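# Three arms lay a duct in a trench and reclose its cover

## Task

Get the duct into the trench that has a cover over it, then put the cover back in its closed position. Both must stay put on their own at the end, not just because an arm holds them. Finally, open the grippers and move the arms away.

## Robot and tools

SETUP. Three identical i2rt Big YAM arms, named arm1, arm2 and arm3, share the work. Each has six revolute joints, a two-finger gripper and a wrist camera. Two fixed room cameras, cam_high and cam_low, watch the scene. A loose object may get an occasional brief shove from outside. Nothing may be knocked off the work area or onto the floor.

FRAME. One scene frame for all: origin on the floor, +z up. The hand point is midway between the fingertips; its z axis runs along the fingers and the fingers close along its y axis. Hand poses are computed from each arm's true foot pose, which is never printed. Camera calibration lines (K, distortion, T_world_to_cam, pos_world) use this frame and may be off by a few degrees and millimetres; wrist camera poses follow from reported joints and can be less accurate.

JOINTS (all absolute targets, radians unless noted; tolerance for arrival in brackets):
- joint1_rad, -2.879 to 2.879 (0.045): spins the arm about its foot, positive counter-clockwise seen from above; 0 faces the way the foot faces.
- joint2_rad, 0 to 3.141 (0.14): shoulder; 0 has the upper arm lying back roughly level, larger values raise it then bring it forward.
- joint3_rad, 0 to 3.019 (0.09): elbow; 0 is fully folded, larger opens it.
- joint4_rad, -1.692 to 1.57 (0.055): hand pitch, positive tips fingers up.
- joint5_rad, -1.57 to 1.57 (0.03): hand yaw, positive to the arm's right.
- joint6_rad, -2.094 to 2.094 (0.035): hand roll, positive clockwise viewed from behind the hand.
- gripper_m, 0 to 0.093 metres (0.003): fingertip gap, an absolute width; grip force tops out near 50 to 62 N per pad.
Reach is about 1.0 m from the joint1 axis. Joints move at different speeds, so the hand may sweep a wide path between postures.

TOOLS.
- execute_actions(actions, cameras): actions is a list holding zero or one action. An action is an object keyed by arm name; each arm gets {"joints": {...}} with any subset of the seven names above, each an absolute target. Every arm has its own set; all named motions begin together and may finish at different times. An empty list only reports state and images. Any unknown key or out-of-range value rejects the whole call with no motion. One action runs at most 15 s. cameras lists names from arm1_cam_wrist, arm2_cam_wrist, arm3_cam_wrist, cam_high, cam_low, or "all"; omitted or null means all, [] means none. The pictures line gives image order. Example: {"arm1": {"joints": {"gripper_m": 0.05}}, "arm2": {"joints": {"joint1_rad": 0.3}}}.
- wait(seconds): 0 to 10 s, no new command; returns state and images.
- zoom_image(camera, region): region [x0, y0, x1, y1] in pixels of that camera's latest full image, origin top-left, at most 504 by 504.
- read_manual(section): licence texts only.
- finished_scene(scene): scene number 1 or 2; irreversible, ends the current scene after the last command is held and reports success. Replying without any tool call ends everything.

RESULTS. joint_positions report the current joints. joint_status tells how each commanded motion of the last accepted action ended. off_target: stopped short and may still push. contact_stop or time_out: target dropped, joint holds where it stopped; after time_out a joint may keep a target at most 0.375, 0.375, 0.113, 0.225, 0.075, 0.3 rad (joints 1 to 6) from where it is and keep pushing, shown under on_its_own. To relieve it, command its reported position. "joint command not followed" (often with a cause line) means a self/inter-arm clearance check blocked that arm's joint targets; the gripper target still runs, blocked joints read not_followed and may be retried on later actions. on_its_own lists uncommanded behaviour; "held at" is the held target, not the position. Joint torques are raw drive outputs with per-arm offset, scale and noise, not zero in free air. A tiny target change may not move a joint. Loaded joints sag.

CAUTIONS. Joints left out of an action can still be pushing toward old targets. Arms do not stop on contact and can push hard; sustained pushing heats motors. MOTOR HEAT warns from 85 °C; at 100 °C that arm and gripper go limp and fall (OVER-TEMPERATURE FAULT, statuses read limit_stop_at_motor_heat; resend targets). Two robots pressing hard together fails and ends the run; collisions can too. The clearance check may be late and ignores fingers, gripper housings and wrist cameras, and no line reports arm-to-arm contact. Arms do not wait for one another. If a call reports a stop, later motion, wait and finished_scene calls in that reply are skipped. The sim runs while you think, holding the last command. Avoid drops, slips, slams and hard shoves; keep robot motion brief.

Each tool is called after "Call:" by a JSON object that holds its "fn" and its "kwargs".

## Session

Call:
{"fn": "execute_actions", "kwargs": {"actions": []}}

Scene clock: 0.00 s.
Joint torques (N m, as the arm reports them, + toward a larger angle): no reading
Motor temperatures (°C, as the motors report them): arm1=[14 18 19 15 16 16] | arm2=[14 20 21 18 17 17] | arm3=[15 21 21 15 15 17]
arm1.joint_positions: joint1_rad=+0.086 joint2_rad=+0.504 joint3_rad=+1.374 joint4_rad=-1.493 joint5_rad=-0.194 joint6_rad=+0.289 gripper_m=+0.095
arm1.joint_status: not commanded
arm1.hand: x=-0.0448 y=-0.4532 z=+1.3326 quat_wxyz=(-0.175, +0.598, -0.656, -0.425) (m; scene frame)
arm2.joint_positions: joint1_rad=+0.067 joint2_rad=+0.629 joint3_rad=+1.414 joint4_rad=-1.328 joint5_rad=+0.232 joint6_rad=-0.017 gripper_m=+0.095
arm2.joint_status: not commanded
arm2.hand: x=-0.4828 y=-0.2196 z=+1.3941 quat_wxyz=(-0.414, +0.585, -0.638, -0.282) (m; scene frame)
arm3.joint_positions: joint1_rad=+0.215 joint2_rad=+0.642 joint3_rad=+1.365 joint4_rad=-1.448 joint5_rad=+0.137 joint6_rad=-0.083 gripper_m=+0.095
arm3.joint_status: not commanded
arm3.hand: x=+0.4924 y=-0.2217 z=+1.3497 quat_wxyz=(-0.321, +0.713, -0.566, -0.262) (m; scene frame)
pictures: arm1_cam_wrist, arm2_cam_wrist, arm3_cam_wrist, cam_high, cam_low
camera_calibration (this result's frames):
arm1_cam_wrist: T_world_to_cam=[[0.932005, 0.0829394, -0.352827, 0.547949], [-0.0160587, -0.96306, -0.268807, -0.074213], [-0.362089, 0.256196, -0.896245, 1.41702], [0, 0, 0, 1]] pos_world=[0.00120549, -0.479954, 1.44338]
arm2_cam_wrist: T_world_to_cam=[[0.980672, -0.150159, 0.125436, 0.264448], [-0.0860405, -0.90675, -0.412796, 0.339731], [0.175724, 0.394025, -0.902145, 1.55361], [0, 0, 0, 1]] pos_world=[-0.503114, -0.264402, 1.50865]
arm3_cam_wrist: T_world_to_cam=[[0.97215, 0.166669, 0.164757, -0.663387], [0.200686, -0.955101, -0.217962, -0.011586], [0.121032, 0.244956, -0.96195, 1.41352], [0, 0, 0, 1]] pos_world=[0.476155, -0.24675, 1.46651]
Images, in order (width x height): arm1_cam_wrist 504x504, arm2_cam_wrist 504x504, arm3_cam_wrist 504x504, cam_high 504x504, cam_low 504x504.

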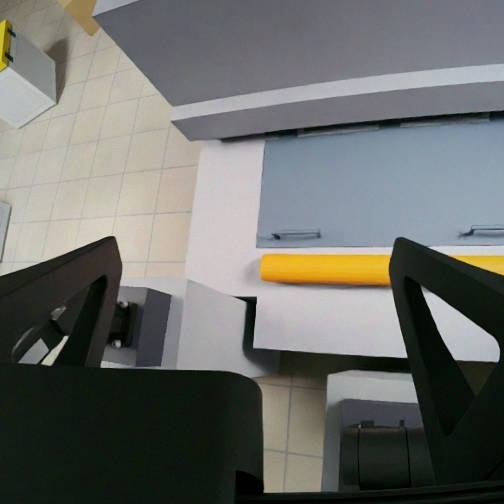

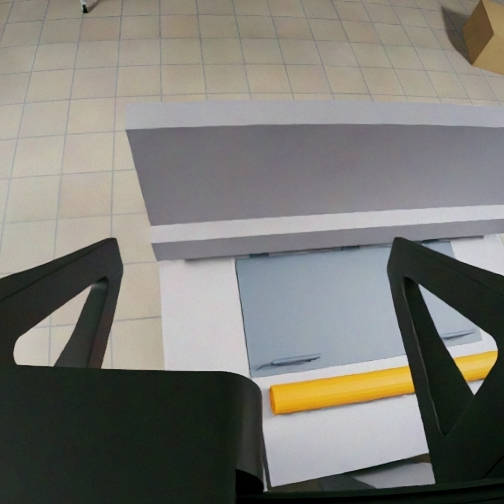

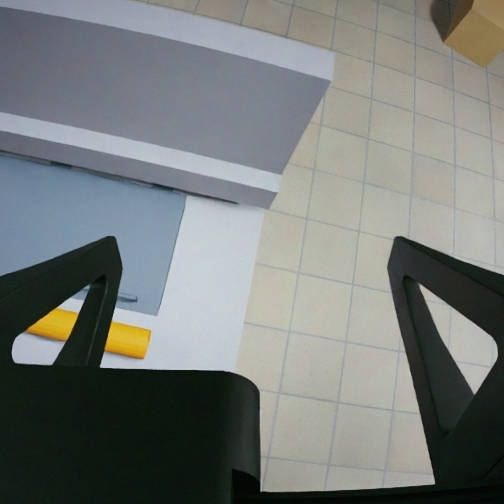

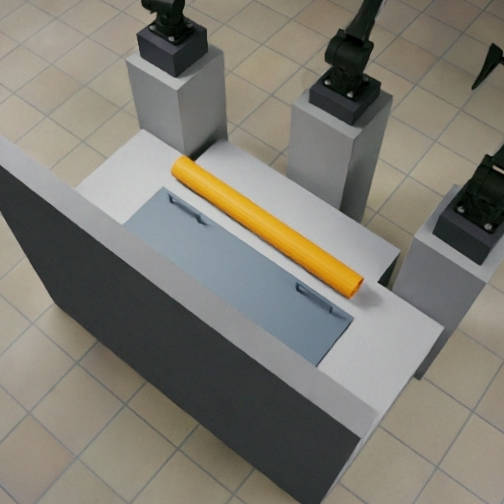

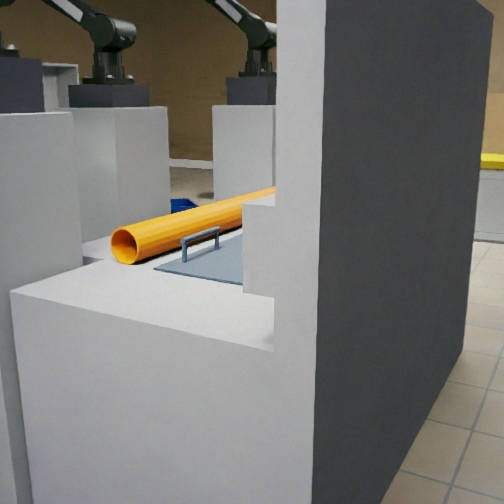

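Call:
{"fn": "execute_actions", "kwargs": {"actions": [{"arm2":{"joints":{"joint1_rad":-0.715,"joint2_rad":2.322,"joint3_rad":0.9,"joint4_rad":-0.15,"joint5_rad":0,"joint6_rad":0.836,"gripper_m":0.065}},"arm3":{"joints":{"joint1_rad":0.76,"joint2_rad":2.322,"joint3_rad":0.9,"joint4_rad":-0.15,"joint5_rad":0,"joint6_rad":-0.82,"gripper_m":0.065}},"arm1":{"joints":{"joint1_rad":-0.08,"joint2_rad":0.5,"joint3_rad":0.757,"joint4_rad":-1.31,"joint5_rad":0,"joint6_rad":1.5}}}], "cameras": []}}

Call:
{"fn": "execute_actions", "kwargs": {"actions": [{"arm2":{"joints":{"joint2_rad":2.42,"joint3_rad":0.93,"joint4_rad":-0.09}},"arm3":{"joints":{"joint2_rad":2.42,"joint3_rad":0.93,"joint4_rad":-0.09}}}], "cameras": []}}

Call:
{"fn": "execute_actions", "kwargs": {"actions": [{"arm2":{"joints":{"joint2_rad":2.51,"joint3_rad":0.98,"joint4_rad":-0.05}},"arm3":{"joints":{"joint2_rad":2.51,"joint3_rad":0.98,"joint4_rad":-0.05}}}], "cameras": ["arm2_cam_wrist","arm3_cam_wrist"]}}

Scene clock: 9.30 s.
Joint torques (N m, as the arm reports them, + toward a larger angle): arm1=[0.58 0.82 8.43 1.2  0.2  0.  ] | arm2=[  0.38 -14.9    1.55   0.68  -0.02   0.1 ] | arm3=[  0.52 -14.58   2.25   0.76  -0.08   0.04]
Motor temperatures (°C, as the motors report them): arm1=[14 18 21 15 16 16] | arm2=[14 20 24 18 17 17] | arm3=[15 21 23 15 15 17]
arm1.joint_positions: joint1_rad=-0.074 joint2_rad=+0.503 joint3_rad=+0.748 joint4_rad=-1.329 joint5_rad=-0.005 joint6_rad=+1.490 gripper_m=+0.095
arm1.joint_status: all done
arm1.hand: x=+0.0137 y=-0.4097 z=+1.0563 quat_wxyz=(-0.010, +0.011, -0.972, -0.237) (m; scene frame)
arm2.joint_positions: joint1_rad=-0.718 joint2_rad=+2.316 joint3_rad=+0.895 joint4_rad=-0.166 joint5_rad=+0.001 joint6_rad=+0.827 gripper_m=+0.065
arm2.joint_status: all done
arm2.hand: x=-0.2609 y=-0.1702 z=+0.5781 quat_wxyz=(+0.009, -0.004, -1.000, +0.003) (m; scene frame)
arm3.joint_positions: joint1_rad=+0.759 joint2_rad=+2.321 joint3_rad=+0.897 joint4_rad=-0.160 joint5_rad=+0.001 joint6_rad=-0.812 gripper_m=+0.065
arm3.joint_status: all done
arm3.hand: x=+0.2631 y=-0.1688 z=+0.5825 quat_wxyz=(+0.004, +1.000, -0.006, +0.010) (m; scene frame)
pictures: none
No camera images: the call's "cameras" was empty. Leave "cameras" out to get every camera's image.

Scene clock: 10.17 s.
Joint torques (N m, as the arm reports them, + toward a larger angle): arm1=[ 1.24  1.71  8.58  1.08  0.21 -0.01] | arm2=[  0.45 -14.48   0.83   0.54  -0.03   0.1 ] | arm3=[  0.51 -14.33   1.56   0.65  -0.08   0.04]
Motor temperatures (°C, as the motors report them): arm1=[14 18 21 15 16 16] | arm2=[14 21 24 18 17 17] | arm3=[15 21 23 15 15 17]
arm1.joint_positions: joint1_rad=-0.074 joint2_rad=+0.503 joint3_rad=+0.748 joint4_rad=-1.329 joint5_rad=-0.005 joint6_rad=+1.490 gripper_m=+0.095
arm1.joint_status: not commanded
arm1.hand: x=+0.0137 y=-0.4097 z=+1.0563 quat_wxyz=(-0.010, +0.011, -0.972, -0.237) (m; scene frame)
arm2.joint_positions: joint1_rad=-0.718 joint2_rad=+2.408 joint3_rad=+0.928 joint4_rad=-0.102 joint5_rad=+0.001 joint6_rad=+0.827 gripper_m=+0.065
arm2.joint_status: all done
arm2.hand: x=-0.2620 y=-0.1708 z=+0.5462 quat_wxyz=(+0.008, -0.004, -1.000, +0.001) (m; scene frame)
arm3.joint_positions: joint1_rad=+0.759 joint2_rad=+2.416 joint3_rad=+0.926 joint4_rad=-0.097 joint5_rad=+0.001 joint6_rad=-0.812 gripper_m=+0.065
arm3.joint_status: all done
arm3.hand: x=+0.2670 y=-0.1725 z=+0.5495 quat_wxyz=(+0.005, +1.000, -0.006, +0.011) (m; scene frame)
pictures: none
No camera images: the call's "cameras" was empty. Leave "cameras" out to get every camera's image.

Scene clock: 11.03 s.
Joint torques (N m, as the arm reports them, + toward a larger angle): arm1=[1.01 1.27 8.64 0.99 0.21 0.01] | arm2=[  0.41 -14.64   0.51   0.47  -0.03   0.1 ] | arm3=[  0.52 -14.36   1.08   0.7   -0.08   0.04]
Motor temperatures (°C, as the motors report them): arm1=[14 17 22 15 16 16] | arm2=[14 21 23 18 17 17] | arm3=[15 21 23 15 15 17]
arm1.joint_positions: joint1_rad=-0.074 joint2_rad=+0.503 joint3_rad=+0.748 joint4_rad=-1.329 joint5_rad=-0.005 joint6_rad=+1.490 gripper_m=+0.095
arm1.joint_status: not commanded
arm1.hand: x=+0.0137 y=-0.4097 z=+1.0563 quat_wxyz=(-0.010, +0.011, -0.972, -0.237) (m; scene frame)
arm2.joint_positions: joint1_rad=-0.718 joint2_rad=+2.495 joint3_rad=+0.979 joint4_rad=-0.061 joint5_rad=+0.001 joint6_rad=+0.827 gripper_m=+0.065
arm2.joint_status: all done
arm2.hand: x=-0.2596 y=-0.1678 z=+0.5162 quat_wxyz=(+0.006, -0.004, -1.000, +0.000) (m; scene frame)
arm3.joint_positions: joint1_rad=+0.759 joint2_rad=+2.502 joint3_rad=+0.978 joint4_rad=-0.056 joint5_rad=+0.001 joint6_rad=-0.812 gripper_m=+0.065
arm3.joint_status: all done
arm3.hand: x=+0.2644 y=-0.1694 z=+0.5194 quat_wxyz=(+0.003, +1.000, -0.006, +0.009) (m; scene frame)
pictures: arm2_cam_wrist, arm3_cam_wrist
camera_calibration (this result's frames):
arm2_cam_wrist: T_world_to_cam=[[-0.00398232, -0.99997, -0.00659425, -0.166604], [-0.810864, -0.000630087, 0.585234, -0.507761], [-0.585221, 0.00767763, -0.810837, 0.39251], [0, 0, 0, 1]] pos_world=[-0.182683, -0.169933, 0.614323]
arm3_cam_wrist: T_world_to_cam=[[0.000494217, 0.999907, -0.0136428, 0.177071], [0.804931, 0.00769745, 0.593318, -0.5149], [0.593368, -0.0112748, -0.804853, 0.379755], [0, 0, 0, 1]] pos_world=[0.189037, -0.16881, 0.613562]
Images, in order (width x height): arm2_cam_wrist 504x504, arm3_cam_wrist 504x504.

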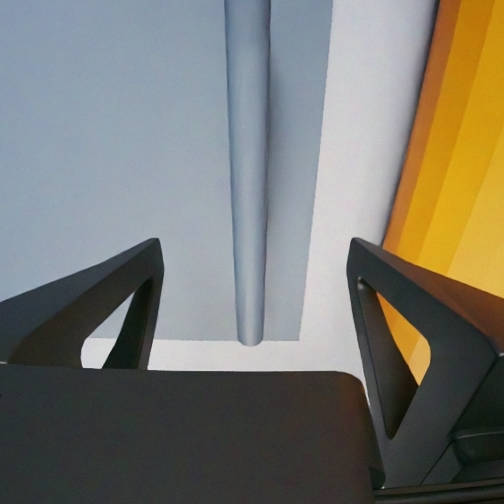

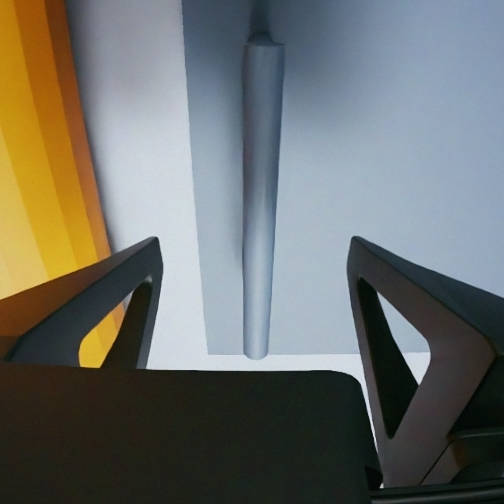

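Call:
{"fn": "execute_actions", "kwargs": {"actions": [{"arm2":{"joints":{"joint2_rad":2.625,"joint3_rad":1.05,"joint4_rad":0,"gripper_m":0.035}},"arm3":{"joints":{"joint2_rad":2.635,"joint3_rad":1.057,"joint4_rad":0,"gripper_m":0.04}}}], "cameras": []}}

Call:
{"fn": "execute_actions", "kwargs": {"actions": [{"arm2":{"joints":{"gripper_m":0}},"arm3":{"joints":{"gripper_m":0}}}], "cameras": ["arm2_cam_wrist","arm3_cam_wrist"]}}

Call:
{"fn": "execute_actions", "kwargs": {"actions": [{"arm2":{"joints":{"joint1_rad":-0.674,"joint2_rad":2.36,"joint3_rad":0.952,"joint4_rad":-0.151,"joint6_rad":0.873}},"arm3":{"joints":{"joint1_rad":0.717,"joint2_rad":2.36,"joint3_rad":0.952,"joint4_rad":-0.151,"joint6_rad":-0.855}}}], "cameras": []}}

Call:
{"fn": "execute_actions", "kwargs": {"actions": [{"arm2":{"joints":{"joint1_rad":-0.606,"joint2_rad":2.17,"joint3_rad":0.991,"joint4_rad":-0.377,"joint6_rad":0.94}},"arm3":{"joints":{"joint1_rad":0.649,"joint2_rad":2.17,"joint3_rad":0.991,"joint4_rad":-0.377,"joint6_rad":-0.92}}}], "cameras": []}}

Call:
{"fn": "execute_actions", "kwargs": {"actions": [{"arm2":{"joints":{"joint1_rad":-0.529,"joint2_rad":2.07,"joint3_rad":1.137,"joint4_rad":-0.62,"joint6_rad":1.01}},"arm3":{"joints":{"joint1_rad":0.572,"joint2_rad":2.06,"joint3_rad":1.137,"joint4_rad":-0.62,"joint6_rad":-0.98}},"arm1":{"joints":{"joint2_rad":1.0}}}], "cameras": ["cam_low"]}}

Call:
{"fn": "execute_actions", "kwargs": {"actions": [{"arm2":{"joints":{"joint1_rad":-0.457,"joint2_rad":2.11,"joint3_rad":1.383,"joint4_rad":-0.83,"joint6_rad":1.07}},"arm3":{"joints":{"joint1_rad":0.5,"joint2_rad":2.1,"joint3_rad":1.383,"joint4_rad":-0.83,"joint6_rad":-1.04}},"arm1":{"joints":{"joint2_rad":1.6,"joint4_rad":-0.75}}}], "cameras": ["arm1_cam_wrist"]}}

Call:
{"fn": "execute_actions", "kwargs": {"actions": [{"arm2":{"joints":{"joint1_rad":-0.41,"joint2_rad":2.17,"joint3_rad":1.56,"joint4_rad":-0.95,"joint6_rad":1.12}},"arm3":{"joints":{"joint1_rad":0.45,"joint2_rad":2.16,"joint3_rad":1.56,"joint4_rad":-0.95,"joint6_rad":-1.09}},"arm1":{"joints":{"joint2_rad":2.13,"joint3_rad":0.79,"joint4_rad":-0.22}}}], "cameras": ["cam_low","arm1_cam_wrist","cam_high"]}}

Scene clock: 26.37 s.
Joint torques (N m, as the arm reports them, + toward a larger angle): arm1=[0.61 1.26 8.39 1.14 0.21 0.  ] | arm2=[  0.65 -15.05   0.21   0.61  -0.13   0.09] | arm3=[  0.46 -15.41   0.72   0.65   0.03   0.04]
Motor temperatures (°C, as the motors report them): arm1=[14 17 24 15 16 16] | arm2=[14 22 22 18 17 17] | arm3=[15 22 21 15 15 17]
arm1.joint_positions: joint1_rad=-0.074 joint2_rad=+0.503 joint3_rad=+0.748 joint4_rad=-1.329 joint5_rad=-0.005 joint6_rad=+1.490 gripper_m=+0.095
arm1.joint_status: not commanded
arm1.hand: x=+0.0137 y=-0.4097 z=+1.0563 quat_wxyz=(-0.010, +0.011, -0.972, -0.237) (m; scene frame)
arm2.joint_positions: joint1_rad=-0.718 joint2_rad=+2.615 joint3_rad=+1.048 joint4_rad=-0.013 joint5_rad=+0.003 joint6_rad=+0.827 gripper_m=+0.035
arm2.joint_status: all done
arm2.hand: x=-0.2607 y=-0.1689 z=+0.4734 quat_wxyz=(+0.006, -0.004, -1.000, +0.001) (m; scene frame)
arm3.joint_positions: joint1_rad=+0.759 joint2_rad=+2.632 joint3_rad=+1.055 joint4_rad=-0.007 joint5_rad=-0.002 joint6_rad=-0.813 gripper_m=+0.040
arm3.joint_status: all done
arm3.hand: x=+0.2659 y=-0.1714 z=+0.4729 quat_wxyz=(+0.005, +1.000, -0.006, +0.009) (m; scene frame)
pictures: none
No camera images: the call's "cameras" was empty. Leave "cameras" out to get every camera's image.

Scene clock: 26.93 s.
Joint torques (N m, as the arm reports them, + toward a larger angle): arm1=[1.01 1.22 8.61 1.05 0.19 0.  ] | arm2=[  0.36 -15.33   0.03   0.45   0.21   0.09] | arm3=[  0.56 -15.44   0.33   0.5   -0.21  -0.04]
Motor temperatures (°C, as the motors report them): arm1=[14 17 24 15 16 16] | arm2=[14 22 22 18 17 17] | arm3=[15 22 21 15 15 17]
arm1.joint_positions: joint1_rad=-0.074 joint2_rad=+0.503 joint3_rad=+0.748 joint4_rad=-1.329 joint5_rad=-0.005 joint6_rad=+1.490 gripper_m=+0.095
arm1.joint_status: not commanded
arm1.hand: x=+0.0137 y=-0.4097 z=+1.0563 quat_wxyz=(-0.010, +0.011, -0.972, -0.237) (m; scene frame)
arm2.joint_positions: joint1_rad=-0.716 joint2_rad=+2.615 joint3_rad=+1.052 joint4_rad=-0.008 joint5_rad=-0.005 joint6_rad=+0.828 gripper_m=+0.010
arm2.joint_status: gripper_m off_target (ended at +0.010, target +0.000)
arm2.hand: x=-0.2602 y=-0.1651 z=+0.4734 quat_wxyz=(+0.007, -0.004, -1.000, -0.005) (m; scene frame)
arm3.joint_positions: joint1_rad=+0.758 joint2_rad=+2.632 joint3_rad=+1.059 joint4_rad=-0.003 joint5_rad=+0.005 joint6_rad=-0.802 gripper_m=+0.010
arm3.joint_status: gripper_m off_target (ended at +0.010, target +0.000)
arm3.hand: x=+0.2645 y=-0.1677 z=+0.4729 quat_wxyz=(+0.000, +1.000, -0.011, +0.009) (m; scene frame)
pictures: arm2_cam_wrist, arm3_cam_wrist
camera_calibration (this result's frames):
arm2_cam_wrist: T_world_to_cam=[[-0.00293606, -0.999884, -0.014926, -0.159979], [-0.810225, -0.00636976, 0.586085, -0.484408], [-0.586112, 0.0138142, -0.810112, 0.357846], [0, 0, 0, 1]] pos_world=[-0.183211, -0.167989, 0.571412]
arm3_cam_wrist: T_world_to_cam=[[0.0110968, 0.999904, -0.00833453, 0.169427], [0.804977, -0.00398823, 0.593292, -0.489341], [0.593202, -0.0132927, -0.804944, 0.341993], [0, 0, 0, 1]] pos_world=[0.189157, -0.166816, 0.56702]
Images, in order (width x height): arm2_cam_wrist 504x504, arm3_cam_wrist 504x504.

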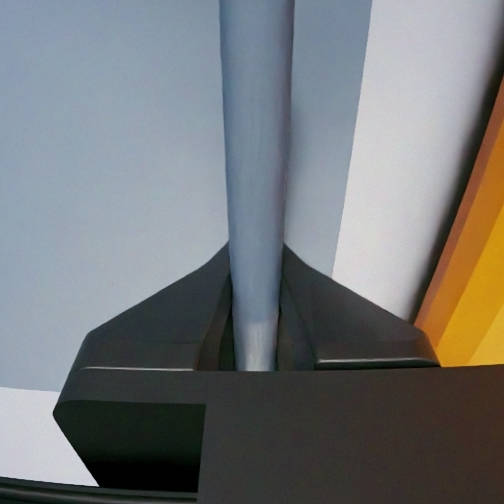

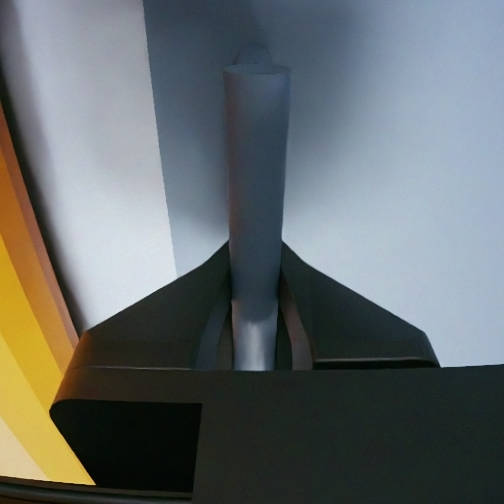

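Scene clock: 28.03 s.
Joint torques (N m, as the arm reports them, + toward a larger angle): arm1=[1.   0.92 8.52 1.03 0.21 0.  ] | arm2=[  0.55 -18.71   0.35  -0.61  -0.23   0.08] | arm3=[ -0.12 -20.33   0.07  -0.29   0.05  -0.05]
Motor temperatures (°C, as the motors report them): arm1=[14 17 24 15 16 16] | arm2=[14 23 22 18 17 17] | arm3=[15 22 21 15 15 17]
arm1.joint_positions: joint1_rad=-0.074 joint2_rad=+0.503 joint3_rad=+0.748 joint4_rad=-1.329 joint5_rad=-0.005 joint6_rad=+1.490 gripper_m=+0.095
arm1.joint_status: not commanded
arm1.hand: x=+0.0137 y=-0.4097 z=+1.0563 quat_wxyz=(-0.010, +0.011, -0.972, -0.237) (m; scene frame)
arm2.joint_positions: joint1_rad=-0.677 joint2_rad=+2.393 joint3_rad=+0.963 joint4_rad=-0.132 joint5_rad=+0.006 joint6_rad=+0.866 gripper_m=+0.010
arm2.joint_status: all done
arm2.hand: x=-0.2590 y=-0.1454 z=+0.5534 quat_wxyz=(-0.001, -0.004, -1.000, -0.004) (m; scene frame)
arm3.joint_positions: joint1_rad=+0.721 joint2_rad=+2.412 joint3_rad=+0.970 joint4_rad=-0.132 joint5_rad=-0.002 joint6_rad=-0.837 gripper_m=+0.010
arm3.joint_status: all done
arm3.hand: x=+0.2643 y=-0.1482 z=+0.5525 quat_wxyz=(+0.002, +1.000, -0.013, +0.005) (m; scene frame)
pictures: none
No camera images: the call's "cameras" was empty. Leave "cameras" out to get every camera's image.

Scene clock: 29.03 s.
Joint torques (N m, as the arm reports them, + toward a larger angle): arm1=[0.64 0.71 8.57 1.23 0.21 0.03] | arm2=[  0.82 -18.71   3.08  -1.11  -0.47   0.1 ] | arm3=[ -0.21 -20.91   3.86  -0.69   0.25  -0.06]
Motor temperatures (°C, as the motors report them): arm1=[14 17 24 15 16 16] | arm2=[14 23 22 18 17 17] | arm3=[15 22 21 15 15 17]
arm1.joint_positions: joint1_rad=-0.074 joint2_rad=+0.503 joint3_rad=+0.748 joint4_rad=-1.329 joint5_rad=-0.005 joint6_rad=+1.490 gripper_m=+0.095
arm1.joint_status: not commanded
arm1.hand: x=+0.0137 y=-0.4097 z=+1.0563 quat_wxyz=(-0.010, +0.011, -0.972, -0.237) (m; scene frame)
arm2.joint_positions: joint1_rad=-0.614 joint2_rad=+2.206 joint3_rad=+0.985 joint4_rad=-0.345 joint5_rad=+0.013 joint6_rad=+0.930 gripper_m=+0.010
arm2.joint_status: all done
arm2.hand: x=-0.2583 y=-0.1053 z=+0.6295 quat_wxyz=(-0.002, -0.004, -1.000, -0.001) (m; scene frame)
arm3.joint_positions: joint1_rad=+0.656 joint2_rad=+2.224 joint3_rad=+0.989 joint4_rad=-0.348 joint5_rad=-0.008 joint6_rad=-0.901 gripper_m=+0.010
arm3.joint_status: all done
arm3.hand: x=+0.2638 y=-0.1078 z=+0.6283 quat_wxyz=(+0.007, +1.000, -0.013, +0.005) (m; scene frame)
pictures: none
No camera images: the call's "cameras" was empty. Leave "cameras" out to get every camera's image.

Scene clock: 30.13 s.
Joint torques (N m, as the arm reports them, + toward a larger angle): arm1=[ 0.58 -4.01  7.77  0.2   0.22  0.05] | arm2=[  1.62 -21.44   5.81  -1.24  -0.85   0.14] | arm3=[ -1.29 -23.92   7.83  -0.82   0.55  -0.02]
Motor temperatures (°C, as the motors report them): arm1=[14 17 24 15 16 16] | arm2=[14 23 22 18 17 17] | arm3=[15 23 21 15 15 17]
arm1.joint_positions: joint1_rad=-0.074 joint2_rad=+1.003 joint3_rad=+0.748 joint4_rad=-1.322 joint5_rad=-0.005 joint6_rad=+1.491 gripper_m=+0.095
arm1.joint_status: all done
arm1.hand: x=+0.0148 y=-0.3755 z=+0.9522 quat_wxyz=(+0.007, +0.012, -1.000, +0.007) (m; scene frame)
arm2.joint_positions: joint1_rad=-0.547 joint2_rad=+2.124 joint3_rad=+1.110 joint4_rad=-0.587 joint5_rad=+0.023 joint6_rad=+0.997 gripper_m=+0.010
arm2.joint_status: all done
arm2.hand: x=-0.2578 y=-0.0561 z=+0.6866 quat_wxyz=(+0.003, -0.004, -1.000, +0.016) (m; scene frame)
arm3.joint_positions: joint1_rad=+0.591 joint2_rad=+2.141 joint3_rad=+1.111 joint4_rad=-0.589 joint5_rad=-0.016 joint6_rad=-0.966 gripper_m=+0.010
arm3.joint_status: all done
arm3.hand: x=+0.2635 y=-0.0593 z=+0.6846 quat_wxyz=(+0.024, +1.000, -0.013, +0.012) (m; scene frame)
pictures: cam_low
Images, in order (width x height): cam_low 504x504.

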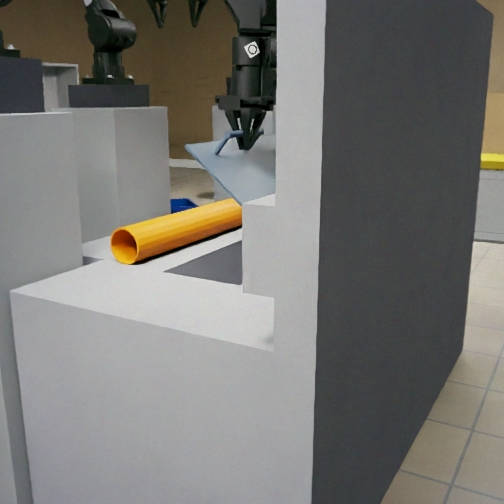

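Scene clock: 31.43 s.
Joint torques (N m, as the arm reports them, + toward a larger angle): arm1=[ 0.88 -9.23  5.06  0.04  0.22  0.04] | arm2=[  2.52 -20.75   9.73   0.19  -1.03   0.12] | arm3=[ -2.27 -22.49  13.43   0.48   0.67   0.  ]
Motor temperatures (°C, as the motors report them): arm1=[14 17 24 15 16 16] | arm2=[14 24 23 18 17 17] | arm3=[15 23 22 15 15 17]
arm1.joint_positions: joint1_rad=-0.074 joint2_rad=+1.603 joint3_rad=+0.748 joint4_rad=-0.763 joint5_rad=-0.005 joint6_rad=+1.491 gripper_m=+0.095
arm1.joint_status: all done
arm1.hand: x=+0.0188 y=-0.2798 z=+0.7801 quat_wxyz=(+0.009, +0.011, -1.000, +0.028) (m; scene frame)
arm2.joint_positions: joint1_rad=-0.486 joint2_rad=+2.136 joint3_rad=+1.314 joint4_rad=-0.836 joint5_rad=+0.027 joint6_rad=+1.060 gripper_m=+0.010
arm2.joint_status: all done
arm2.hand: x=-0.2574 y=-0.0002 z=+0.7292 quat_wxyz=(+0.014, -0.004, -0.999, +0.042) (m; scene frame)
arm3.joint_positions: joint1_rad=+0.529 joint2_rad=+2.149 joint3_rad=+1.311 joint4_rad=-0.837 joint5_rad=-0.020 joint6_rad=-1.029 gripper_m=+0.010
arm3.joint_status: all done
arm3.hand: x=+0.2635 y=-0.0032 z=+0.7274 quat_wxyz=(+0.049, +0.998, -0.013, +0.023) (m; scene frame)
pictures: arm1_cam_wrist
camera_calibration (this result's frames):
arm1_cam_wrist: T_world_to_cam=[[0.022969, -0.998594, 0.0477736, -0.3187], [-0.804708, 0.00988842, 0.593589, -0.440432], [-0.593226, -0.052078, -0.803349, 0.746058], [0, 0, 0, 1]] pos_world=[0.095483, -0.275043, 0.876006]
Images, in order (width x height): arm1_cam_wrist 504x504.

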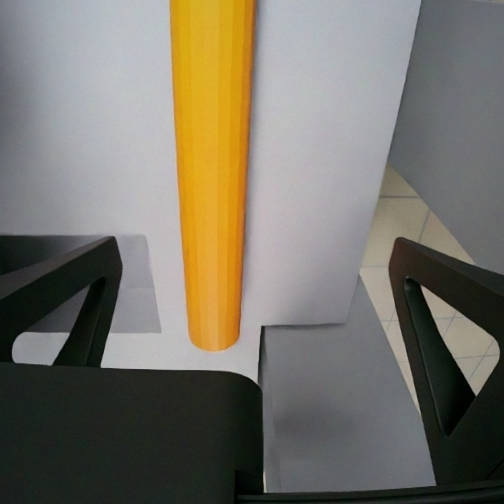

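Scene clock: 32.73 s.
Joint torques (N m, as the arm reports them, + toward a larger angle): arm1=[  0.87 -12.06   2.32   0.16   0.2    0.04] | arm2=[  2.8  -20.33  11.08   0.57  -0.93   0.17] | arm3=[ -2.8  -21.74  15.54   0.84   0.61  -0.04]
Motor temperatures (°C, as the motors report them): arm1=[14 18 24 15 16 16] | arm2=[14 24 24 18 17 17] | arm3=[15 23 23 15 15 17]
arm1.joint_positions: joint1_rad=-0.074 joint2_rad=+2.138 joint3_rad=+0.775 joint4_rad=-0.233 joint5_rad=-0.005 joint6_rad=+1.491 gripper_m=+0.095
arm1.joint_status: all done
arm1.hand: x=+0.0179 y=-0.2675 z=+0.6008 quat_wxyz=(+0.008, +0.011, -1.000, +0.017) (m; scene frame)
arm2.joint_positions: joint1_rad=-0.442 joint2_rad=+2.173 joint3_rad=+1.481 joint4_rad=-0.967 joint5_rad=+0.025 joint6_rad=+1.104 gripper_m=+0.010
arm2.joint_status: all done
arm2.hand: x=-0.2573 y=+0.0500 z=+0.7557 quat_wxyz=(+0.013, -0.004, -0.999, +0.042) (m; scene frame)
arm3.joint_positions: joint1_rad=+0.485 joint2_rad=+2.185 joint3_rad=+1.475 joint4_rad=-0.967 joint5_rad=-0.018 joint6_rad=-1.074 gripper_m=+0.010
arm3.joint_status: all done
arm3.hand: x=+0.2637 y=+0.0469 z=+0.7528 quat_wxyz=(+0.050, +0.998, -0.013, +0.021) (m; scene frame)
pictures: arm1_cam_wrist, cam_high, cam_low
camera_calibration (this result's frames):
arm1_cam_wrist: T_world_to_cam=[[0.0227404, -0.99939, 0.0264948, -0.285259], [-0.805428, -0.00261422, 0.592688, -0.337612], [-0.592258, -0.0348176, -0.804996, 0.607774], [0, 0, 0, 1]] pos_world=[0.0945236, -0.264806, 0.696913]
Images, in order (width x height): arm1_cam_wrist 504x504, cam_high 504x504, cam_low 504x504.

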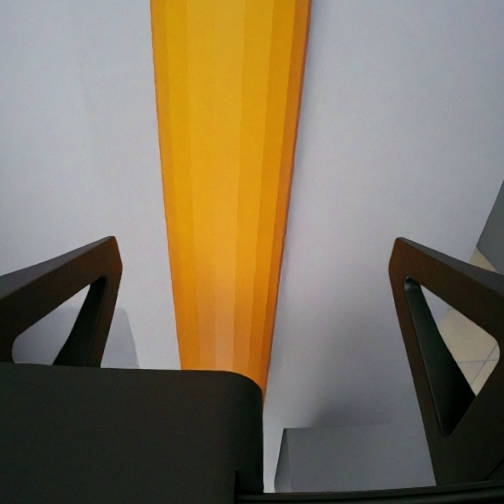

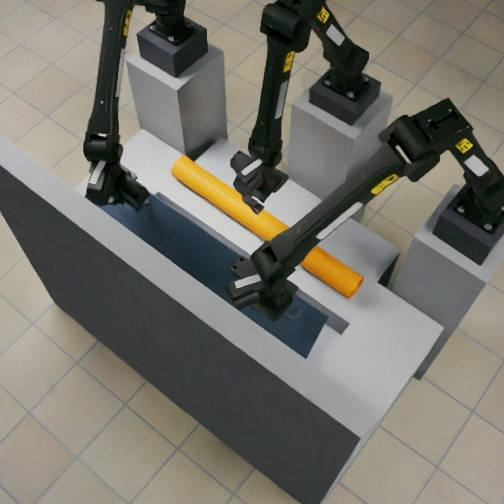

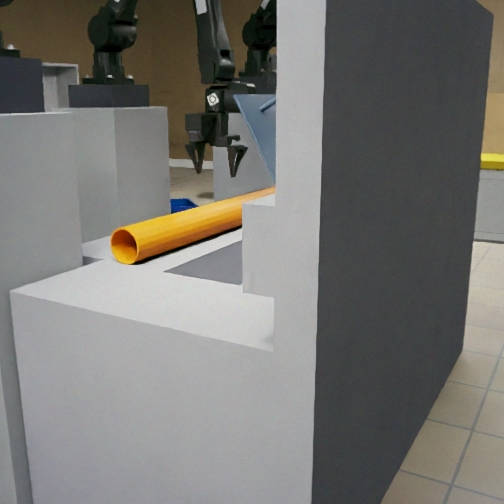

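Call:
{"fn": "execute_actions", "kwargs": {"actions": [{"arm1":{"joints":{"joint1_rad":-0.105,"joint2_rad":2.323,"joint3_rad":0.865,"joint4_rad":-0.11,"joint6_rad":1.48}}}], "cameras": []}}

Call:
{"fn": "execute_actions", "kwargs": {"actions": [{"arm1":{"joints":{"joint2_rad":2.435,"joint3_rad":0.915,"joint4_rad":-0.05}}}], "cameras": ["arm1_cam_wrist"]}}

Call:
{"fn": "execute_actions", "kwargs": {"actions": [{"arm1":{"joints":{"joint2_rad":2.55,"joint3_rad":0.98,"joint4_rad":0.01}}}], "cameras": []}}

Call:
{"fn": "execute_actions", "kwargs": {"actions": [{"arm1":{"joints":{"gripper_m":0.03}}}], "cameras": []}}

Call:
{"fn": "execute_actions", "kwargs": {"actions": [{"arm1":{"joints":{"joint2_rad":2.36,"joint3_rad":0.9,"joint4_rad":-0.09}}}], "cameras": []}}

Call:
{"fn": "execute_actions", "kwargs": {"actions": [{"arm1":{"joints":{"joint1_rad":-0.015,"joint6_rad":1.58,"joint2_rad":2.38,"joint3_rad":1.11,"joint4_rad":-0.28}}}], "cameras": []}}

Call:
{"fn": "execute_actions", "kwargs": {"actions": [{"arm1":{"joints":{"joint2_rad":2.49,"joint3_rad":1.41,"joint4_rad":-0.45}}}], "cameras": ["cam_high","cam_low"]}}

Scene clock: 41.60 s.
Joint torques (N m, as the arm reports them, + toward a larger angle): arm1=[  0.77 -12.85   0.71  -0.11   0.18  -0.16] | arm2=[  2.82 -20.31  11.07   0.57  -0.93   0.17] | arm3=[ -2.83 -21.75  15.54   0.83   0.61  -0.04]
Motor temperatures (°C, as the motors report them): arm1=[14 18 22 15 16 16] | arm2=[14 25 29 18 18 17] | arm3=[15 24 27 15 15 17]
arm1.joint_positions: joint1_rad=-0.098 joint2_rad=+2.334 joint3_rad=+0.861 joint4_rad=-0.118 joint5_rad=-0.004 joint6_rad=+1.489 gripper_m=+0.095
arm1.joint_status: all done
arm1.hand: x=+0.0267 y=-0.2585 z=+0.5382 quat_wxyz=(+0.008, +0.001, -1.000, +0.014) (m; scene frame)
arm2.joint_positions: joint1_rad=-0.442 joint2_rad=+2.173 joint3_rad=+1.481 joint4_rad=-0.967 joint5_rad=+0.025 joint6_rad=+1.104 gripper_m=+0.010
arm2.joint_status: not commanded
arm2.hand: x=-0.2573 y=+0.0500 z=+0.7557 quat_wxyz=(+0.013, -0.004, -0.999, +0.042) (m; scene frame)
arm3.joint_positions: joint1_rad=+0.485 joint2_rad=+2.185 joint3_rad=+1.475 joint4_rad=-0.967 joint5_rad=-0.018 joint6_rad=-1.074 gripper_m=+0.010
arm3.joint_status: not commanded
arm3.hand: x=+0.2637 y=+0.0469 z=+0.7528 quat_wxyz=(+0.050, +0.998, -0.013, +0.021) (m; scene frame)
pictures: none
No camera images: the call's "cameras" was empty. Leave "cameras" out to get every camera's image.

Scene clock: 42.53 s.
Joint torques (N m, as the arm reports them, + toward a larger angle): arm1=[  0.79 -12.84   0.33   0.14   0.17  -0.13] | arm2=[  2.78 -20.28  11.07   0.58  -0.93   0.18] | arm3=[ -2.82 -21.74  15.55   0.82   0.61  -0.04]
Motor temperatures (°C, as the motors report them): arm1=[14 18 22 15 16 16] | arm2=[14 25 29 18 18 17] | arm3=[15 24 27 15 15 17]
arm1.joint_positions: joint1_rad=-0.098 joint2_rad=+2.439 joint3_rad=+0.910 joint4_rad=-0.063 joint5_rad=-0.004 joint6_rad=+1.488 gripper_m=+0.095
arm1.joint_status: all done
arm1.hand: x=+0.0266 y=-0.2587 z=+0.5027 quat_wxyz=(+0.007, +0.001, -1.000, +0.015) (m; scene frame)
arm2.joint_positions: joint1_rad=-0.442 joint2_rad=+2.173 joint3_rad=+1.481 joint4_rad=-0.967 joint5_rad=+0.025 joint6_rad=+1.104 gripper_m=+0.010
arm2.joint_status: not commanded
arm2.hand: x=-0.2573 y=+0.0500 z=+0.7557 quat_wxyz=(+0.013, -0.004, -0.999, +0.042) (m; scene frame)
arm3.joint_positions: joint1_rad=+0.485 joint2_rad=+2.185 joint3_rad=+1.475 joint4_rad=-0.967 joint5_rad=-0.018 joint6_rad=-1.074 gripper_m=+0.010
arm3.joint_status: not commanded
arm3.hand: x=+0.2637 y=+0.0469 z=+0.7528 quat_wxyz=(+0.050, +0.998, -0.013, +0.021) (m; scene frame)
pictures: arm1_cam_wrist
camera_calibration (this result's frames):
arm1_cam_wrist: T_world_to_cam=[[0.00135079, -0.999744, 0.0225865, -0.271585], [-0.806245, 0.0122729, 0.591454, -0.267992], [-0.59158, -0.0190092, -0.806022, 0.538823], [0, 0, 0, 1]] pos_world=[0.103056, -0.257984, 0.598943]
Images, in order (width x height): arm1_cam_wrist 504x504.

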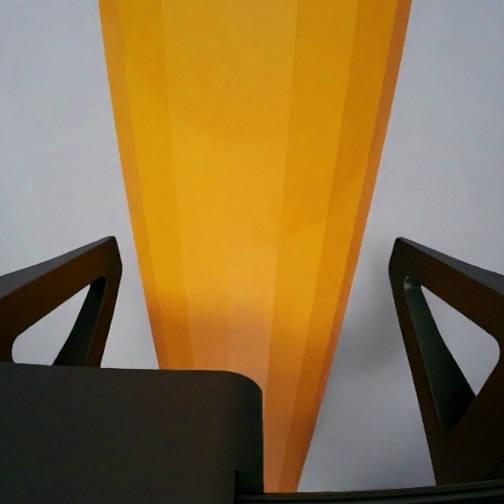

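Scene clock: 43.40 s.
Joint torques (N m, as the arm reports them, + toward a larger angle): arm1=[  0.64 -13.34  -0.26   0.06   0.14  -0.13] | arm2=[  2.8  -20.29  11.08   0.58  -0.93   0.18] | arm3=[ -2.81 -21.73  15.55   0.82   0.61  -0.04]
Motor temperatures (°C, as the motors report them): arm1=[14 18 22 15 16 16] | arm2=[14 25 29 18 18 17] | arm3=[15 25 27 15 15 17]
arm1.joint_positions: joint1_rad=-0.098 joint2_rad=+2.556 joint3_rad=+0.977 joint4_rad=-0.002 joint5_rad=-0.004 joint6_rad=+1.488 gripper_m=+0.095
arm1.joint_status: all done
arm1.hand: x=+0.0265 y=-0.2550 z=+0.4622 quat_wxyz=(+0.007, +0.001, -1.000, +0.009) (m; scene frame)
arm2.joint_positions: joint1_rad=-0.442 joint2_rad=+2.173 joint3_rad=+1.481 joint4_rad=-0.967 joint5_rad=+0.025 joint6_rad=+1.104 gripper_m=+0.010
arm2.joint_status: not commanded
arm2.hand: x=-0.2573 y=+0.0500 z=+0.7557 quat_wxyz=(+0.013, -0.004, -0.999, +0.042) (m; scene frame)
arm3.joint_positions: joint1_rad=+0.485 joint2_rad=+2.185 joint3_rad=+1.475 joint4_rad=-0.967 joint5_rad=-0.018 joint6_rad=-1.074 gripper_m=+0.010
arm3.joint_status: not commanded
arm3.hand: x=+0.2637 y=+0.0469 z=+0.7528 quat_wxyz=(+0.050, +0.998, -0.013, +0.021) (m; scene frame)
pictures: none
No camera images: the call's "cameras" was empty. Leave "cameras" out to get every camera's image.

Scene clock: 44.03 s.
Joint torques (N m, as the arm reports them, + toward a larger angle): arm1=[  0.8  -13.22  -0.05   0.19   0.15  -0.17] | arm2=[  2.78 -20.28  11.04   0.58  -0.93   0.18] | arm3=[ -2.83 -21.77  15.55   0.82   0.61  -0.04]
Motor temperatures (°C, as the motors report them): arm1=[14 18 22 15 16 16] | arm2=[14 25 30 18 18 17] | arm3=[15 25 27 15 15 17]
arm1.joint_positions: joint1_rad=-0.098 joint2_rad=+2.556 joint3_rad=+0.977 joint4_rad=-0.001 joint5_rad=-0.003 joint6_rad=+1.490 gripper_m=+0.074
arm1.joint_status: gripper_m off_target (ended at +0.074, target +0.030)
arm1.hand: x=+0.0266 y=-0.2548 z=+0.4622 quat_wxyz=(+0.007, +0.000, -1.000, +0.009) (m; scene frame)
arm2.joint_positions: joint1_rad=-0.442 joint2_rad=+2.173 joint3_rad=+1.481 joint4_rad=-0.967 joint5_rad=+0.025 joint6_rad=+1.104 gripper_m=+0.010
arm2.joint_status: not commanded
arm2.hand: x=-0.2573 y=+0.0500 z=+0.7557 quat_wxyz=(+0.013, -0.004, -0.999, +0.042) (m; scene frame)
arm3.joint_positions: joint1_rad=+0.485 joint2_rad=+2.185 joint3_rad=+1.475 joint4_rad=-0.967 joint5_rad=-0.018 joint6_rad=-1.074 gripper_m=+0.010
arm3.joint_status: not commanded
arm3.hand: x=+0.2637 y=+0.0469 z=+0.7528 quat_wxyz=(+0.050, +0.998, -0.013, +0.021) (m; scene frame)
pictures: none
No camera images: the call's "cameras" was empty. Leave "cameras" out to get every camera's image.

Scene clock: 45.17 s.
Joint torques (N m, as the arm reports them, + toward a larger angle): arm1=[  1.12 -15.26   0.1   -0.27   0.13  -0.13] | arm2=[  2.8  -20.25  11.07   0.57  -0.93   0.17] | arm3=[ -2.8  -21.74  15.56   0.82   0.61  -0.04]
Motor temperatures (°C, as the motors report them): arm1=[14 19 22 15 16 16] | arm2=[14 25 30 18 18 17] | arm3=[15 25 28 15 15 17]
arm1.joint_positions: joint1_rad=-0.098 joint2_rad=+2.397 joint3_rad=+0.903 joint4_rad=-0.088 joint5_rad=-0.002 joint6_rad=+1.489 gripper_m=+0.074
arm1.joint_status: all done
arm1.hand: x=+0.0275 y=-0.2510 z=+0.5172 quat_wxyz=(+0.006, +0.000, -1.000, +0.010) (m; scene frame)
arm2.joint_positions: joint1_rad=-0.442 joint2_rad=+2.173 joint3_rad=+1.481 joint4_rad=-0.967 joint5_rad=+0.025 joint6_rad=+1.104 gripper_m=+0.010
arm2.joint_status: not commanded
arm2.hand: x=-0.2573 y=+0.0500 z=+0.7557 quat_wxyz=(+0.013, -0.004, -0.999, +0.042) (m; scene frame)
arm3.joint_positions: joint1_rad=+0.485 joint2_rad=+2.185 joint3_rad=+1.475 joint4_rad=-0.967 joint5_rad=-0.018 joint6_rad=-1.074 gripper_m=+0.010
arm3.joint_status: not commanded
arm3.hand: x=+0.2637 y=+0.0469 z=+0.7528 quat_wxyz=(+0.050, +0.998, -0.013, +0.021) (m; scene frame)
pictures: none
No camera images: the call's "cameras" was empty. Leave "cameras" out to get every camera's image.

Scene clock: 46.33 s.
Joint torques (N m, as the arm reports them, + toward a larger angle): arm1=[  1.27 -16.97   2.16  -0.45   0.04   0.02] | arm2=[  2.79 -20.31  11.06   0.57  -0.93   0.18] | arm3=[ -2.82 -21.74  15.55   0.83   0.61  -0.04]
Motor temperatures (°C, as the motors report them): arm1=[14 19 21 15 16 16] | arm2=[14 25 30 18 18 17] | arm3=[15 25 28 15 15 17]
arm1.joint_positions: joint1_rad=-0.009 joint2_rad=+2.413 joint3_rad=+1.105 joint4_rad=-0.270 joint5_rad=+0.000 joint6_rad=+1.570 gripper_m=+0.074
arm1.joint_status: all done
arm1.hand: x=-0.0055 y=-0.1755 z=+0.5237 quat_wxyz=(+0.004, +0.004, -1.000, +0.008) (m; scene frame)
arm2.joint_positions: joint1_rad=-0.442 joint2_rad=+2.173 joint3_rad=+1.481 joint4_rad=-0.967 joint5_rad=+0.025 joint6_rad=+1.104 gripper_m=+0.010
arm2.joint_status: not commanded
arm2.hand: x=-0.2573 y=+0.0500 z=+0.7557 quat_wxyz=(+0.013, -0.004, -0.999, +0.042) (m; scene frame)
arm3.joint_positions: joint1_rad=+0.485 joint2_rad=+2.185 joint3_rad=+1.475 joint4_rad=-0.967 joint5_rad=-0.018 joint6_rad=-1.074 gripper_m=+0.010
arm3.joint_status: not commanded
arm3.hand: x=+0.2637 y=+0.0469 z=+0.7528 quat_wxyz=(+0.050, +0.998, -0.013, +0.021) (m; scene frame)
pictures: none
No camera images: the call's "cameras" was empty. Leave "cameras" out to get every camera's image.

Scene clock: 47.53 s.
Joint torques (N m, as the arm reports them, + toward a larger angle): arm1=[  1.51 -21.12   3.75  -0.66   0.04   0.04] | arm2=[  2.79 -20.32  11.07   0.56  -0.93   0.17] | arm3=[ -2.8  -21.76  15.55   0.83   0.61  -0.04]
Motor temperatures (°C, as the motors report them): arm1=[14 19 21 15 16 16] | arm2=[14 26 31 18 18 17] | arm3=[15 25 28 15 15 17]
arm1.joint_positions: joint1_rad=-0.009 joint2_rad=+2.546 joint3_rad=+1.396 joint4_rad=-0.439 joint5_rad=+0.000 joint6_rad=+1.570 gripper_m=+0.074
arm1.joint_status: all done
arm1.hand: x=-0.0063 y=-0.0976 z=+0.4980 quat_wxyz=(+0.004, +0.004, -1.000, +0.013) (m; scene frame)
arm2.joint_positions: joint1_rad=-0.442 joint2_rad=+2.173 joint3_rad=+1.481 joint4_rad=-0.967 joint5_rad=+0.025 joint6_rad=+1.104 gripper_m=+0.010
arm2.joint_status: not commanded
arm2.hand: x=-0.2573 y=+0.0500 z=+0.7557 quat_wxyz=(+0.013, -0.004, -0.999, +0.042) (m; scene frame)
arm3.joint_positions: joint1_rad=+0.485 joint2_rad=+2.185 joint3_rad=+1.475 joint4_rad=-0.967 joint5_rad=-0.018 joint6_rad=-1.074 gripper_m=+0.010
arm3.joint_status: not commanded
arm3.hand: x=+0.2637 y=+0.0469 z=+0.7528 quat_wxyz=(+0.050, +0.998, -0.013, +0.021) (m; scene frame)
pictures: cam_high, cam_low
Images, in order (width x height): cam_high 504x504, cam_low 504x504.

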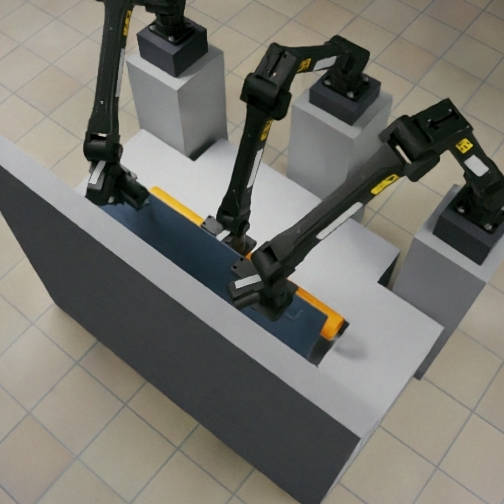

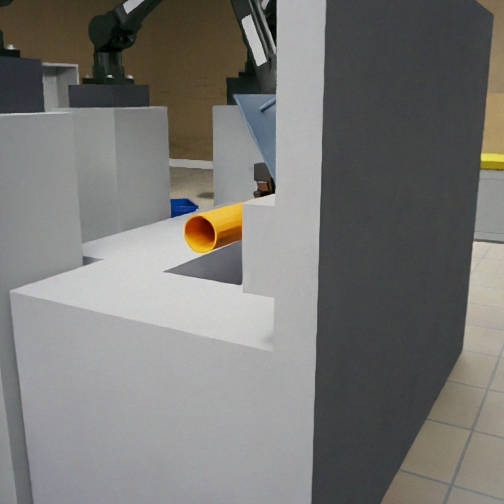

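Possibly slightly too far −x; nudge back.

Call:
{"fn": "execute_actions", "kwargs": {"actions": [{"arm1":{"joints":{"joint1_rad":-0.03,"joint2_rad":2.57,"joint3_rad":1.48,"joint4_rad":-0.42}}}], "cameras": ["cam_high","cam_low"]}}

Call:
{"fn": "zoom_image", "kwargs": {"camera": "cam_high", "region": [270,270,390,390]}}

Scene clock: 49.97 s.
Joint torques (N m, as the arm reports them, + toward a larger angle): arm1=[  0.86 -20.2    4.81  -0.21   0.04   0.05] | arm2=[  2.79 -20.31  11.06   0.57  -0.93   0.18] | arm3=[ -2.85 -21.76  15.55   0.82   0.61  -0.04]
Motor temperatures (°C, as the motors report them): arm1=[14 20 21 15 16 16] | arm2=[14 26 32 18 18 17] | arm3=[15 25 29 15 15 17]
arm1.joint_positions: joint1_rad=-0.022 joint2_rad=+2.609 joint3_rad=+1.447 joint4_rad=-0.426 joint5_rad=+0.000 joint6_rad=+1.571 gripper_m=+0.074
arm1.joint_status: all done
arm1.hand: x=+0.0003 y=-0.0925 z=+0.4737 quat_wxyz=(+0.004, -0.003, -1.000, +0.013) (m; scene frame)
arm2.joint_positions: joint1_rad=-0.442 joint2_rad=+2.173 joint3_rad=+1.481 joint4_rad=-0.967 joint5_rad=+0.025 joint6_rad=+1.104 gripper_m=+0.010
arm2.joint_status: not commanded
arm2.hand: x=-0.2573 y=+0.0500 z=+0.7557 quat_wxyz=(+0.013, -0.004, -0.999, +0.042) (m; scene frame)
arm3.joint_positions: joint1_rad=+0.485 joint2_rad=+2.185 joint3_rad=+1.475 joint4_rad=-0.967 joint5_rad=-0.018 joint6_rad=-1.074 gripper_m=+0.010
arm3.joint_status: not commanded
arm3.hand: x=+0.2637 y=+0.0469 z=+0.7528 quat_wxyz=(+0.050, +0.998, -0.013, +0.021) (m; scene frame)
pictures: cam_high, cam_low
Images, in order (width x height): cam_high 504x504, cam_low 504x504.

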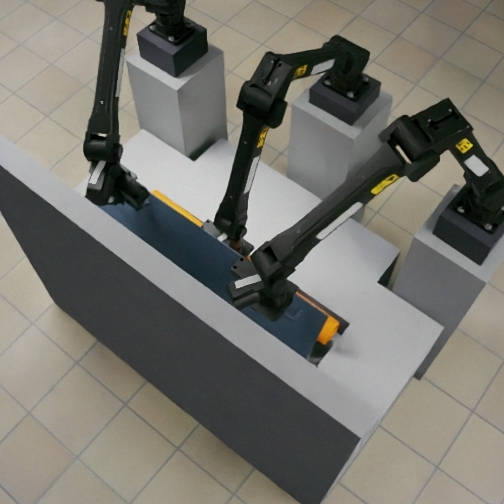

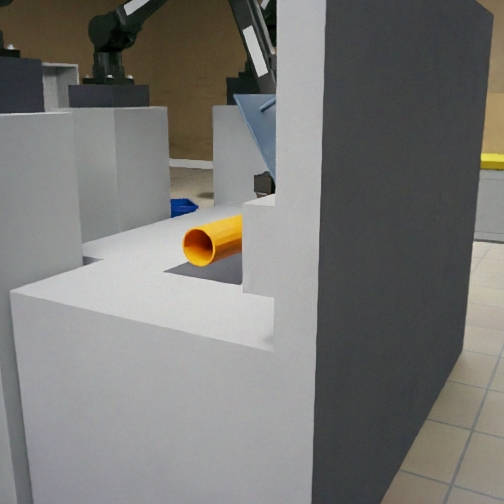

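Region (270, 270, 390, 390) of cam_high's 504x504 image, scaled by 4.200, with more detail than that image has.

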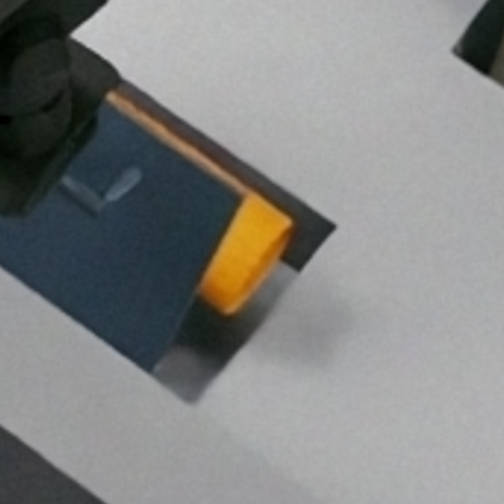

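Call:
{"fn": "execute_actions", "kwargs": {"actions": [{"arm1":{"joints":{"joint2_rad":2.66,"joint3_rad":1.55,"joint4_rad":-0.41,"joint6_rad":1.555}}}], "cameras": ["cam_low"]}}

Call:
{"fn": "execute_actions", "kwargs": {"actions": [{"arm1":{"joints":{"joint2_rad":2.75,"joint3_rad":1.62,"joint4_rad":-0.38}}}], "cameras": ["cam_low"]}}

Call:
{"fn": "execute_actions", "kwargs": {"actions": [{"arm1":{"joints":{"joint2_rad":2.83,"joint3_rad":1.69,"joint4_rad":-0.36}}}], "cameras": []}}

Call:
{"fn": "execute_actions", "kwargs": {"actions": [{"arm1":{"joints":{"joint2_rad":2.88,"joint3_rad":1.73}}}], "cameras": ["cam_high","cam_low"]}}

Scene clock: 54.67 s.
Joint torques (N m, as the arm reports them, + toward a larger angle): arm1=[  0.64 -20.62   4.46  -0.13   0.02  -0.12] | arm2=[  2.78 -20.25  11.08   0.57  -0.93   0.18] | arm3=[ -2.8  -21.75  15.55   0.84   0.61  -0.04]
Motor temperatures (°C, as the motors report them): arm1=[14 21 21 15 16 16] | arm2=[14 26 33 18 18 17] | arm3=[15 25 30 15 16 17]
arm1.joint_positions: joint1_rad=-0.022 joint2_rad=+2.704 joint3_rad=+1.524 joint4_rad=-0.413 joint5_rad=+0.000 joint6_rad=+1.564 gripper_m=+0.074
arm1.joint_status: all done
arm1.hand: x=+0.0000 y=-0.0900 z=+0.4359 quat_wxyz=(+0.005, +0.001, -1.000, +0.016) (m; scene frame)
arm2.joint_positions: joint1_rad=-0.442 joint2_rad=+2.173 joint3_rad=+1.481 joint4_rad=-0.967 joint5_rad=+0.025 joint6_rad=+1.104 gripper_m=+0.010
arm2.joint_status: not commanded
arm2.hand: x=-0.2573 y=+0.0500 z=+0.7557 quat_wxyz=(+0.013, -0.004, -0.999, +0.042) (m; scene frame)
arm3.joint_positions: joint1_rad=+0.485 joint2_rad=+2.185 joint3_rad=+1.475 joint4_rad=-0.967 joint5_rad=-0.018 joint6_rad=-1.074 gripper_m=+0.010
arm3.joint_status: not commanded
arm3.hand: x=+0.2637 y=+0.0469 z=+0.7528 quat_wxyz=(+0.050, +0.998, -0.013, +0.021) (m; scene frame)
pictures: cam_low
Images, in order (width x height): cam_low 504x504.

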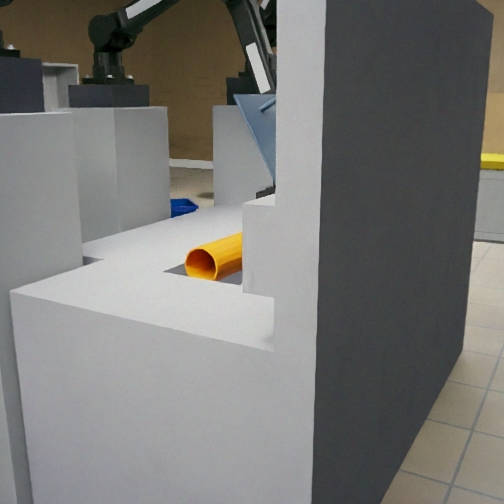

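Scene clock: 55.53 s.
Joint torques (N m, as the arm reports them, + toward a larger angle): arm1=[  1.14 -20.02   4.06  -0.09   0.01  -0.16] | arm2=[  2.81 -20.28  11.05   0.59  -0.93   0.18] | arm3=[ -2.83 -21.75  15.54   0.83   0.61  -0.04]
Motor temperatures (°C, as the motors report them): arm1=[14 21 21 15 16 16] | arm2=[14 26 33 18 18 17] | arm3=[15 26 30 15 16 17]
arm1.joint_positions: joint1_rad=-0.022 joint2_rad=+2.793 joint3_rad=+1.595 joint4_rad=-0.384 joint5_rad=+0.000 joint6_rad=+1.564 gripper_m=+0.074
arm1.joint_status: all done
arm1.hand: x=-0.0004 y=-0.0865 z=+0.3999 quat_wxyz=(+0.004, +0.001, -1.000, +0.010) (m; scene frame)
arm2.joint_positions: joint1_rad=-0.442 joint2_rad=+2.173 joint3_rad=+1.481 joint4_rad=-0.967 joint5_rad=+0.025 joint6_rad=+1.104 gripper_m=+0.010
arm2.joint_status: not commanded
arm2.hand: x=-0.2573 y=+0.0500 z=+0.7557 quat_wxyz=(+0.013, -0.004, -0.999, +0.042) (m; scene frame)
arm3.joint_positions: joint1_rad=+0.485 joint2_rad=+2.185 joint3_rad=+1.475 joint4_rad=-0.967 joint5_rad=-0.018 joint6_rad=-1.074 gripper_m=+0.010
arm3.joint_status: not commanded
arm3.hand: x=+0.2637 y=+0.0469 z=+0.7528 quat_wxyz=(+0.050, +0.998, -0.013, +0.021) (m; scene frame)
pictures: cam_low
Images, in order (width x height): cam_low 504x504.

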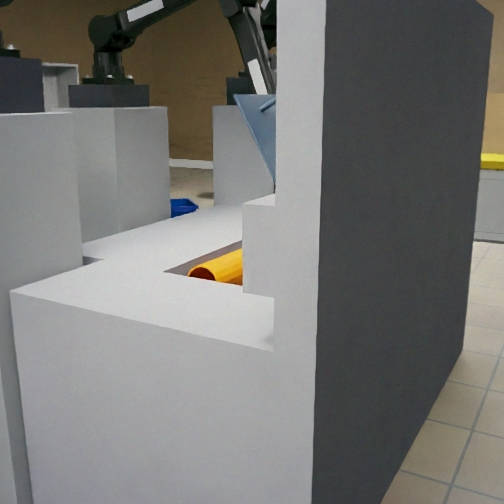

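Scene clock: 56.40 s.
Joint torques (N m, as the arm reports them, + toward a larger angle): arm1=[  0.71 -21.06   4.39  -0.21   0.02  -0.15] | arm2=[  2.73 -20.23  11.06   0.57  -0.93   0.17] | arm3=[ -2.85 -21.73  15.55   0.82   0.61  -0.04]
Motor temperatures (°C, as the motors report them): arm1=[14 21 21 15 16 16] | arm2=[14 26 33 18 18 17] | arm3=[15 26 30 15 16 17]
arm1.joint_positions: joint1_rad=-0.022 joint2_rad=+2.871 joint3_rad=+1.663 joint4_rad=-0.365 joint5_rad=+0.000 joint6_rad=+1.564 gripper_m=+0.074
arm1.joint_status: all done
arm1.hand: x=-0.0006 y=-0.0844 z=+0.3686 quat_wxyz=(+0.004, +0.001, -1.000, +0.006) (m; scene frame)
arm2.joint_positions: joint1_rad=-0.442 joint2_rad=+2.173 joint3_rad=+1.481 joint4_rad=-0.967 joint5_rad=+0.025 joint6_rad=+1.104 gripper_m=+0.010
arm2.joint_status: not commanded
arm2.hand: x=-0.2573 y=+0.0500 z=+0.7557 quat_wxyz=(+0.013, -0.004, -0.999, +0.042) (m; scene frame)
arm3.joint_positions: joint1_rad=+0.485 joint2_rad=+2.185 joint3_rad=+1.475 joint4_rad=-0.967 joint5_rad=-0.018 joint6_rad=-1.074 gripper_m=+0.010
arm3.joint_status: not commanded
arm3.hand: x=+0.2637 y=+0.0469 z=+0.7528 quat_wxyz=(+0.050, +0.998, -0.013, +0.021) (m; scene frame)
pictures: none
No camera images: the call's "cameras" was empty. Leave "cameras" out to get every camera's image.

Scene clock: 57.03 s.
Joint torques (N m, as the arm reports them, + toward a larger angle): arm1=[  0.51 -19.49   4.37  -0.04   0.01  -0.12] | arm2=[  2.78 -20.3   11.09   0.57  -0.94   0.18] | arm3=[ -2.8  -21.77  15.56   0.82   0.61  -0.04]
Motor temperatures (°C, as the motors report them): arm1=[14 21 21 15 16 16] | arm2=[14 26 33 18 18 17] | arm3=[15 26 30 15 16 17]
arm1.joint_positions: joint1_rad=-0.022 joint2_rad=+2.905 joint3_rad=+1.700 joint4_rad=-0.365 joint5_rad=+0.000 joint6_rad=+1.562 gripper_m=+0.074
arm1.joint_status: all done
arm1.hand: x=-0.0007 y=-0.0813 z=+0.3564 quat_wxyz=(+0.004, +0.001, -1.000, +0.004) (m; scene frame)
arm2.joint_positions: joint1_rad=-0.442 joint2_rad=+2.173 joint3_rad=+1.481 joint4_rad=-0.967 joint5_rad=+0.025 joint6_rad=+1.104 gripper_m=+0.010
arm2.joint_status: not commanded
arm2.hand: x=-0.2573 y=+0.0500 z=+0.7557 quat_wxyz=(+0.013, -0.004, -0.999, +0.042) (m; scene frame)
arm3.joint_positions: joint1_rad=+0.485 joint2_rad=+2.185 joint3_rad=+1.475 joint4_rad=-0.967 joint5_rad=-0.018 joint6_rad=-1.074 gripper_m=+0.010
arm3.joint_status: not commanded
arm3.hand: x=+0.2637 y=+0.0469 z=+0.7528 quat_wxyz=(+0.050, +0.998, -0.013, +0.021) (m; scene frame)
pictures: cam_high, cam_low
Images, in order (width x height): cam_high 504x504, cam_low 504x504.

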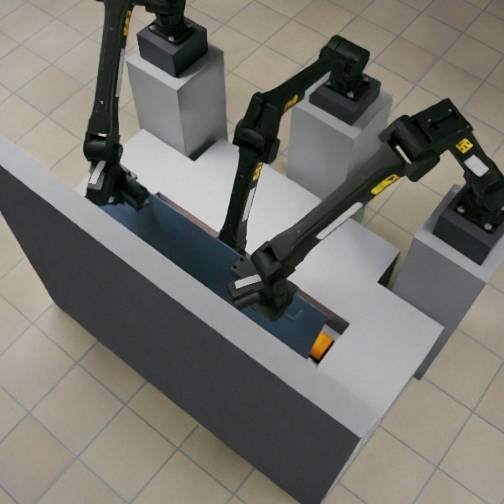

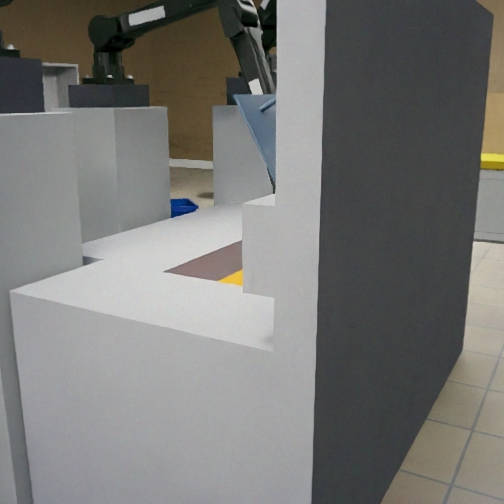

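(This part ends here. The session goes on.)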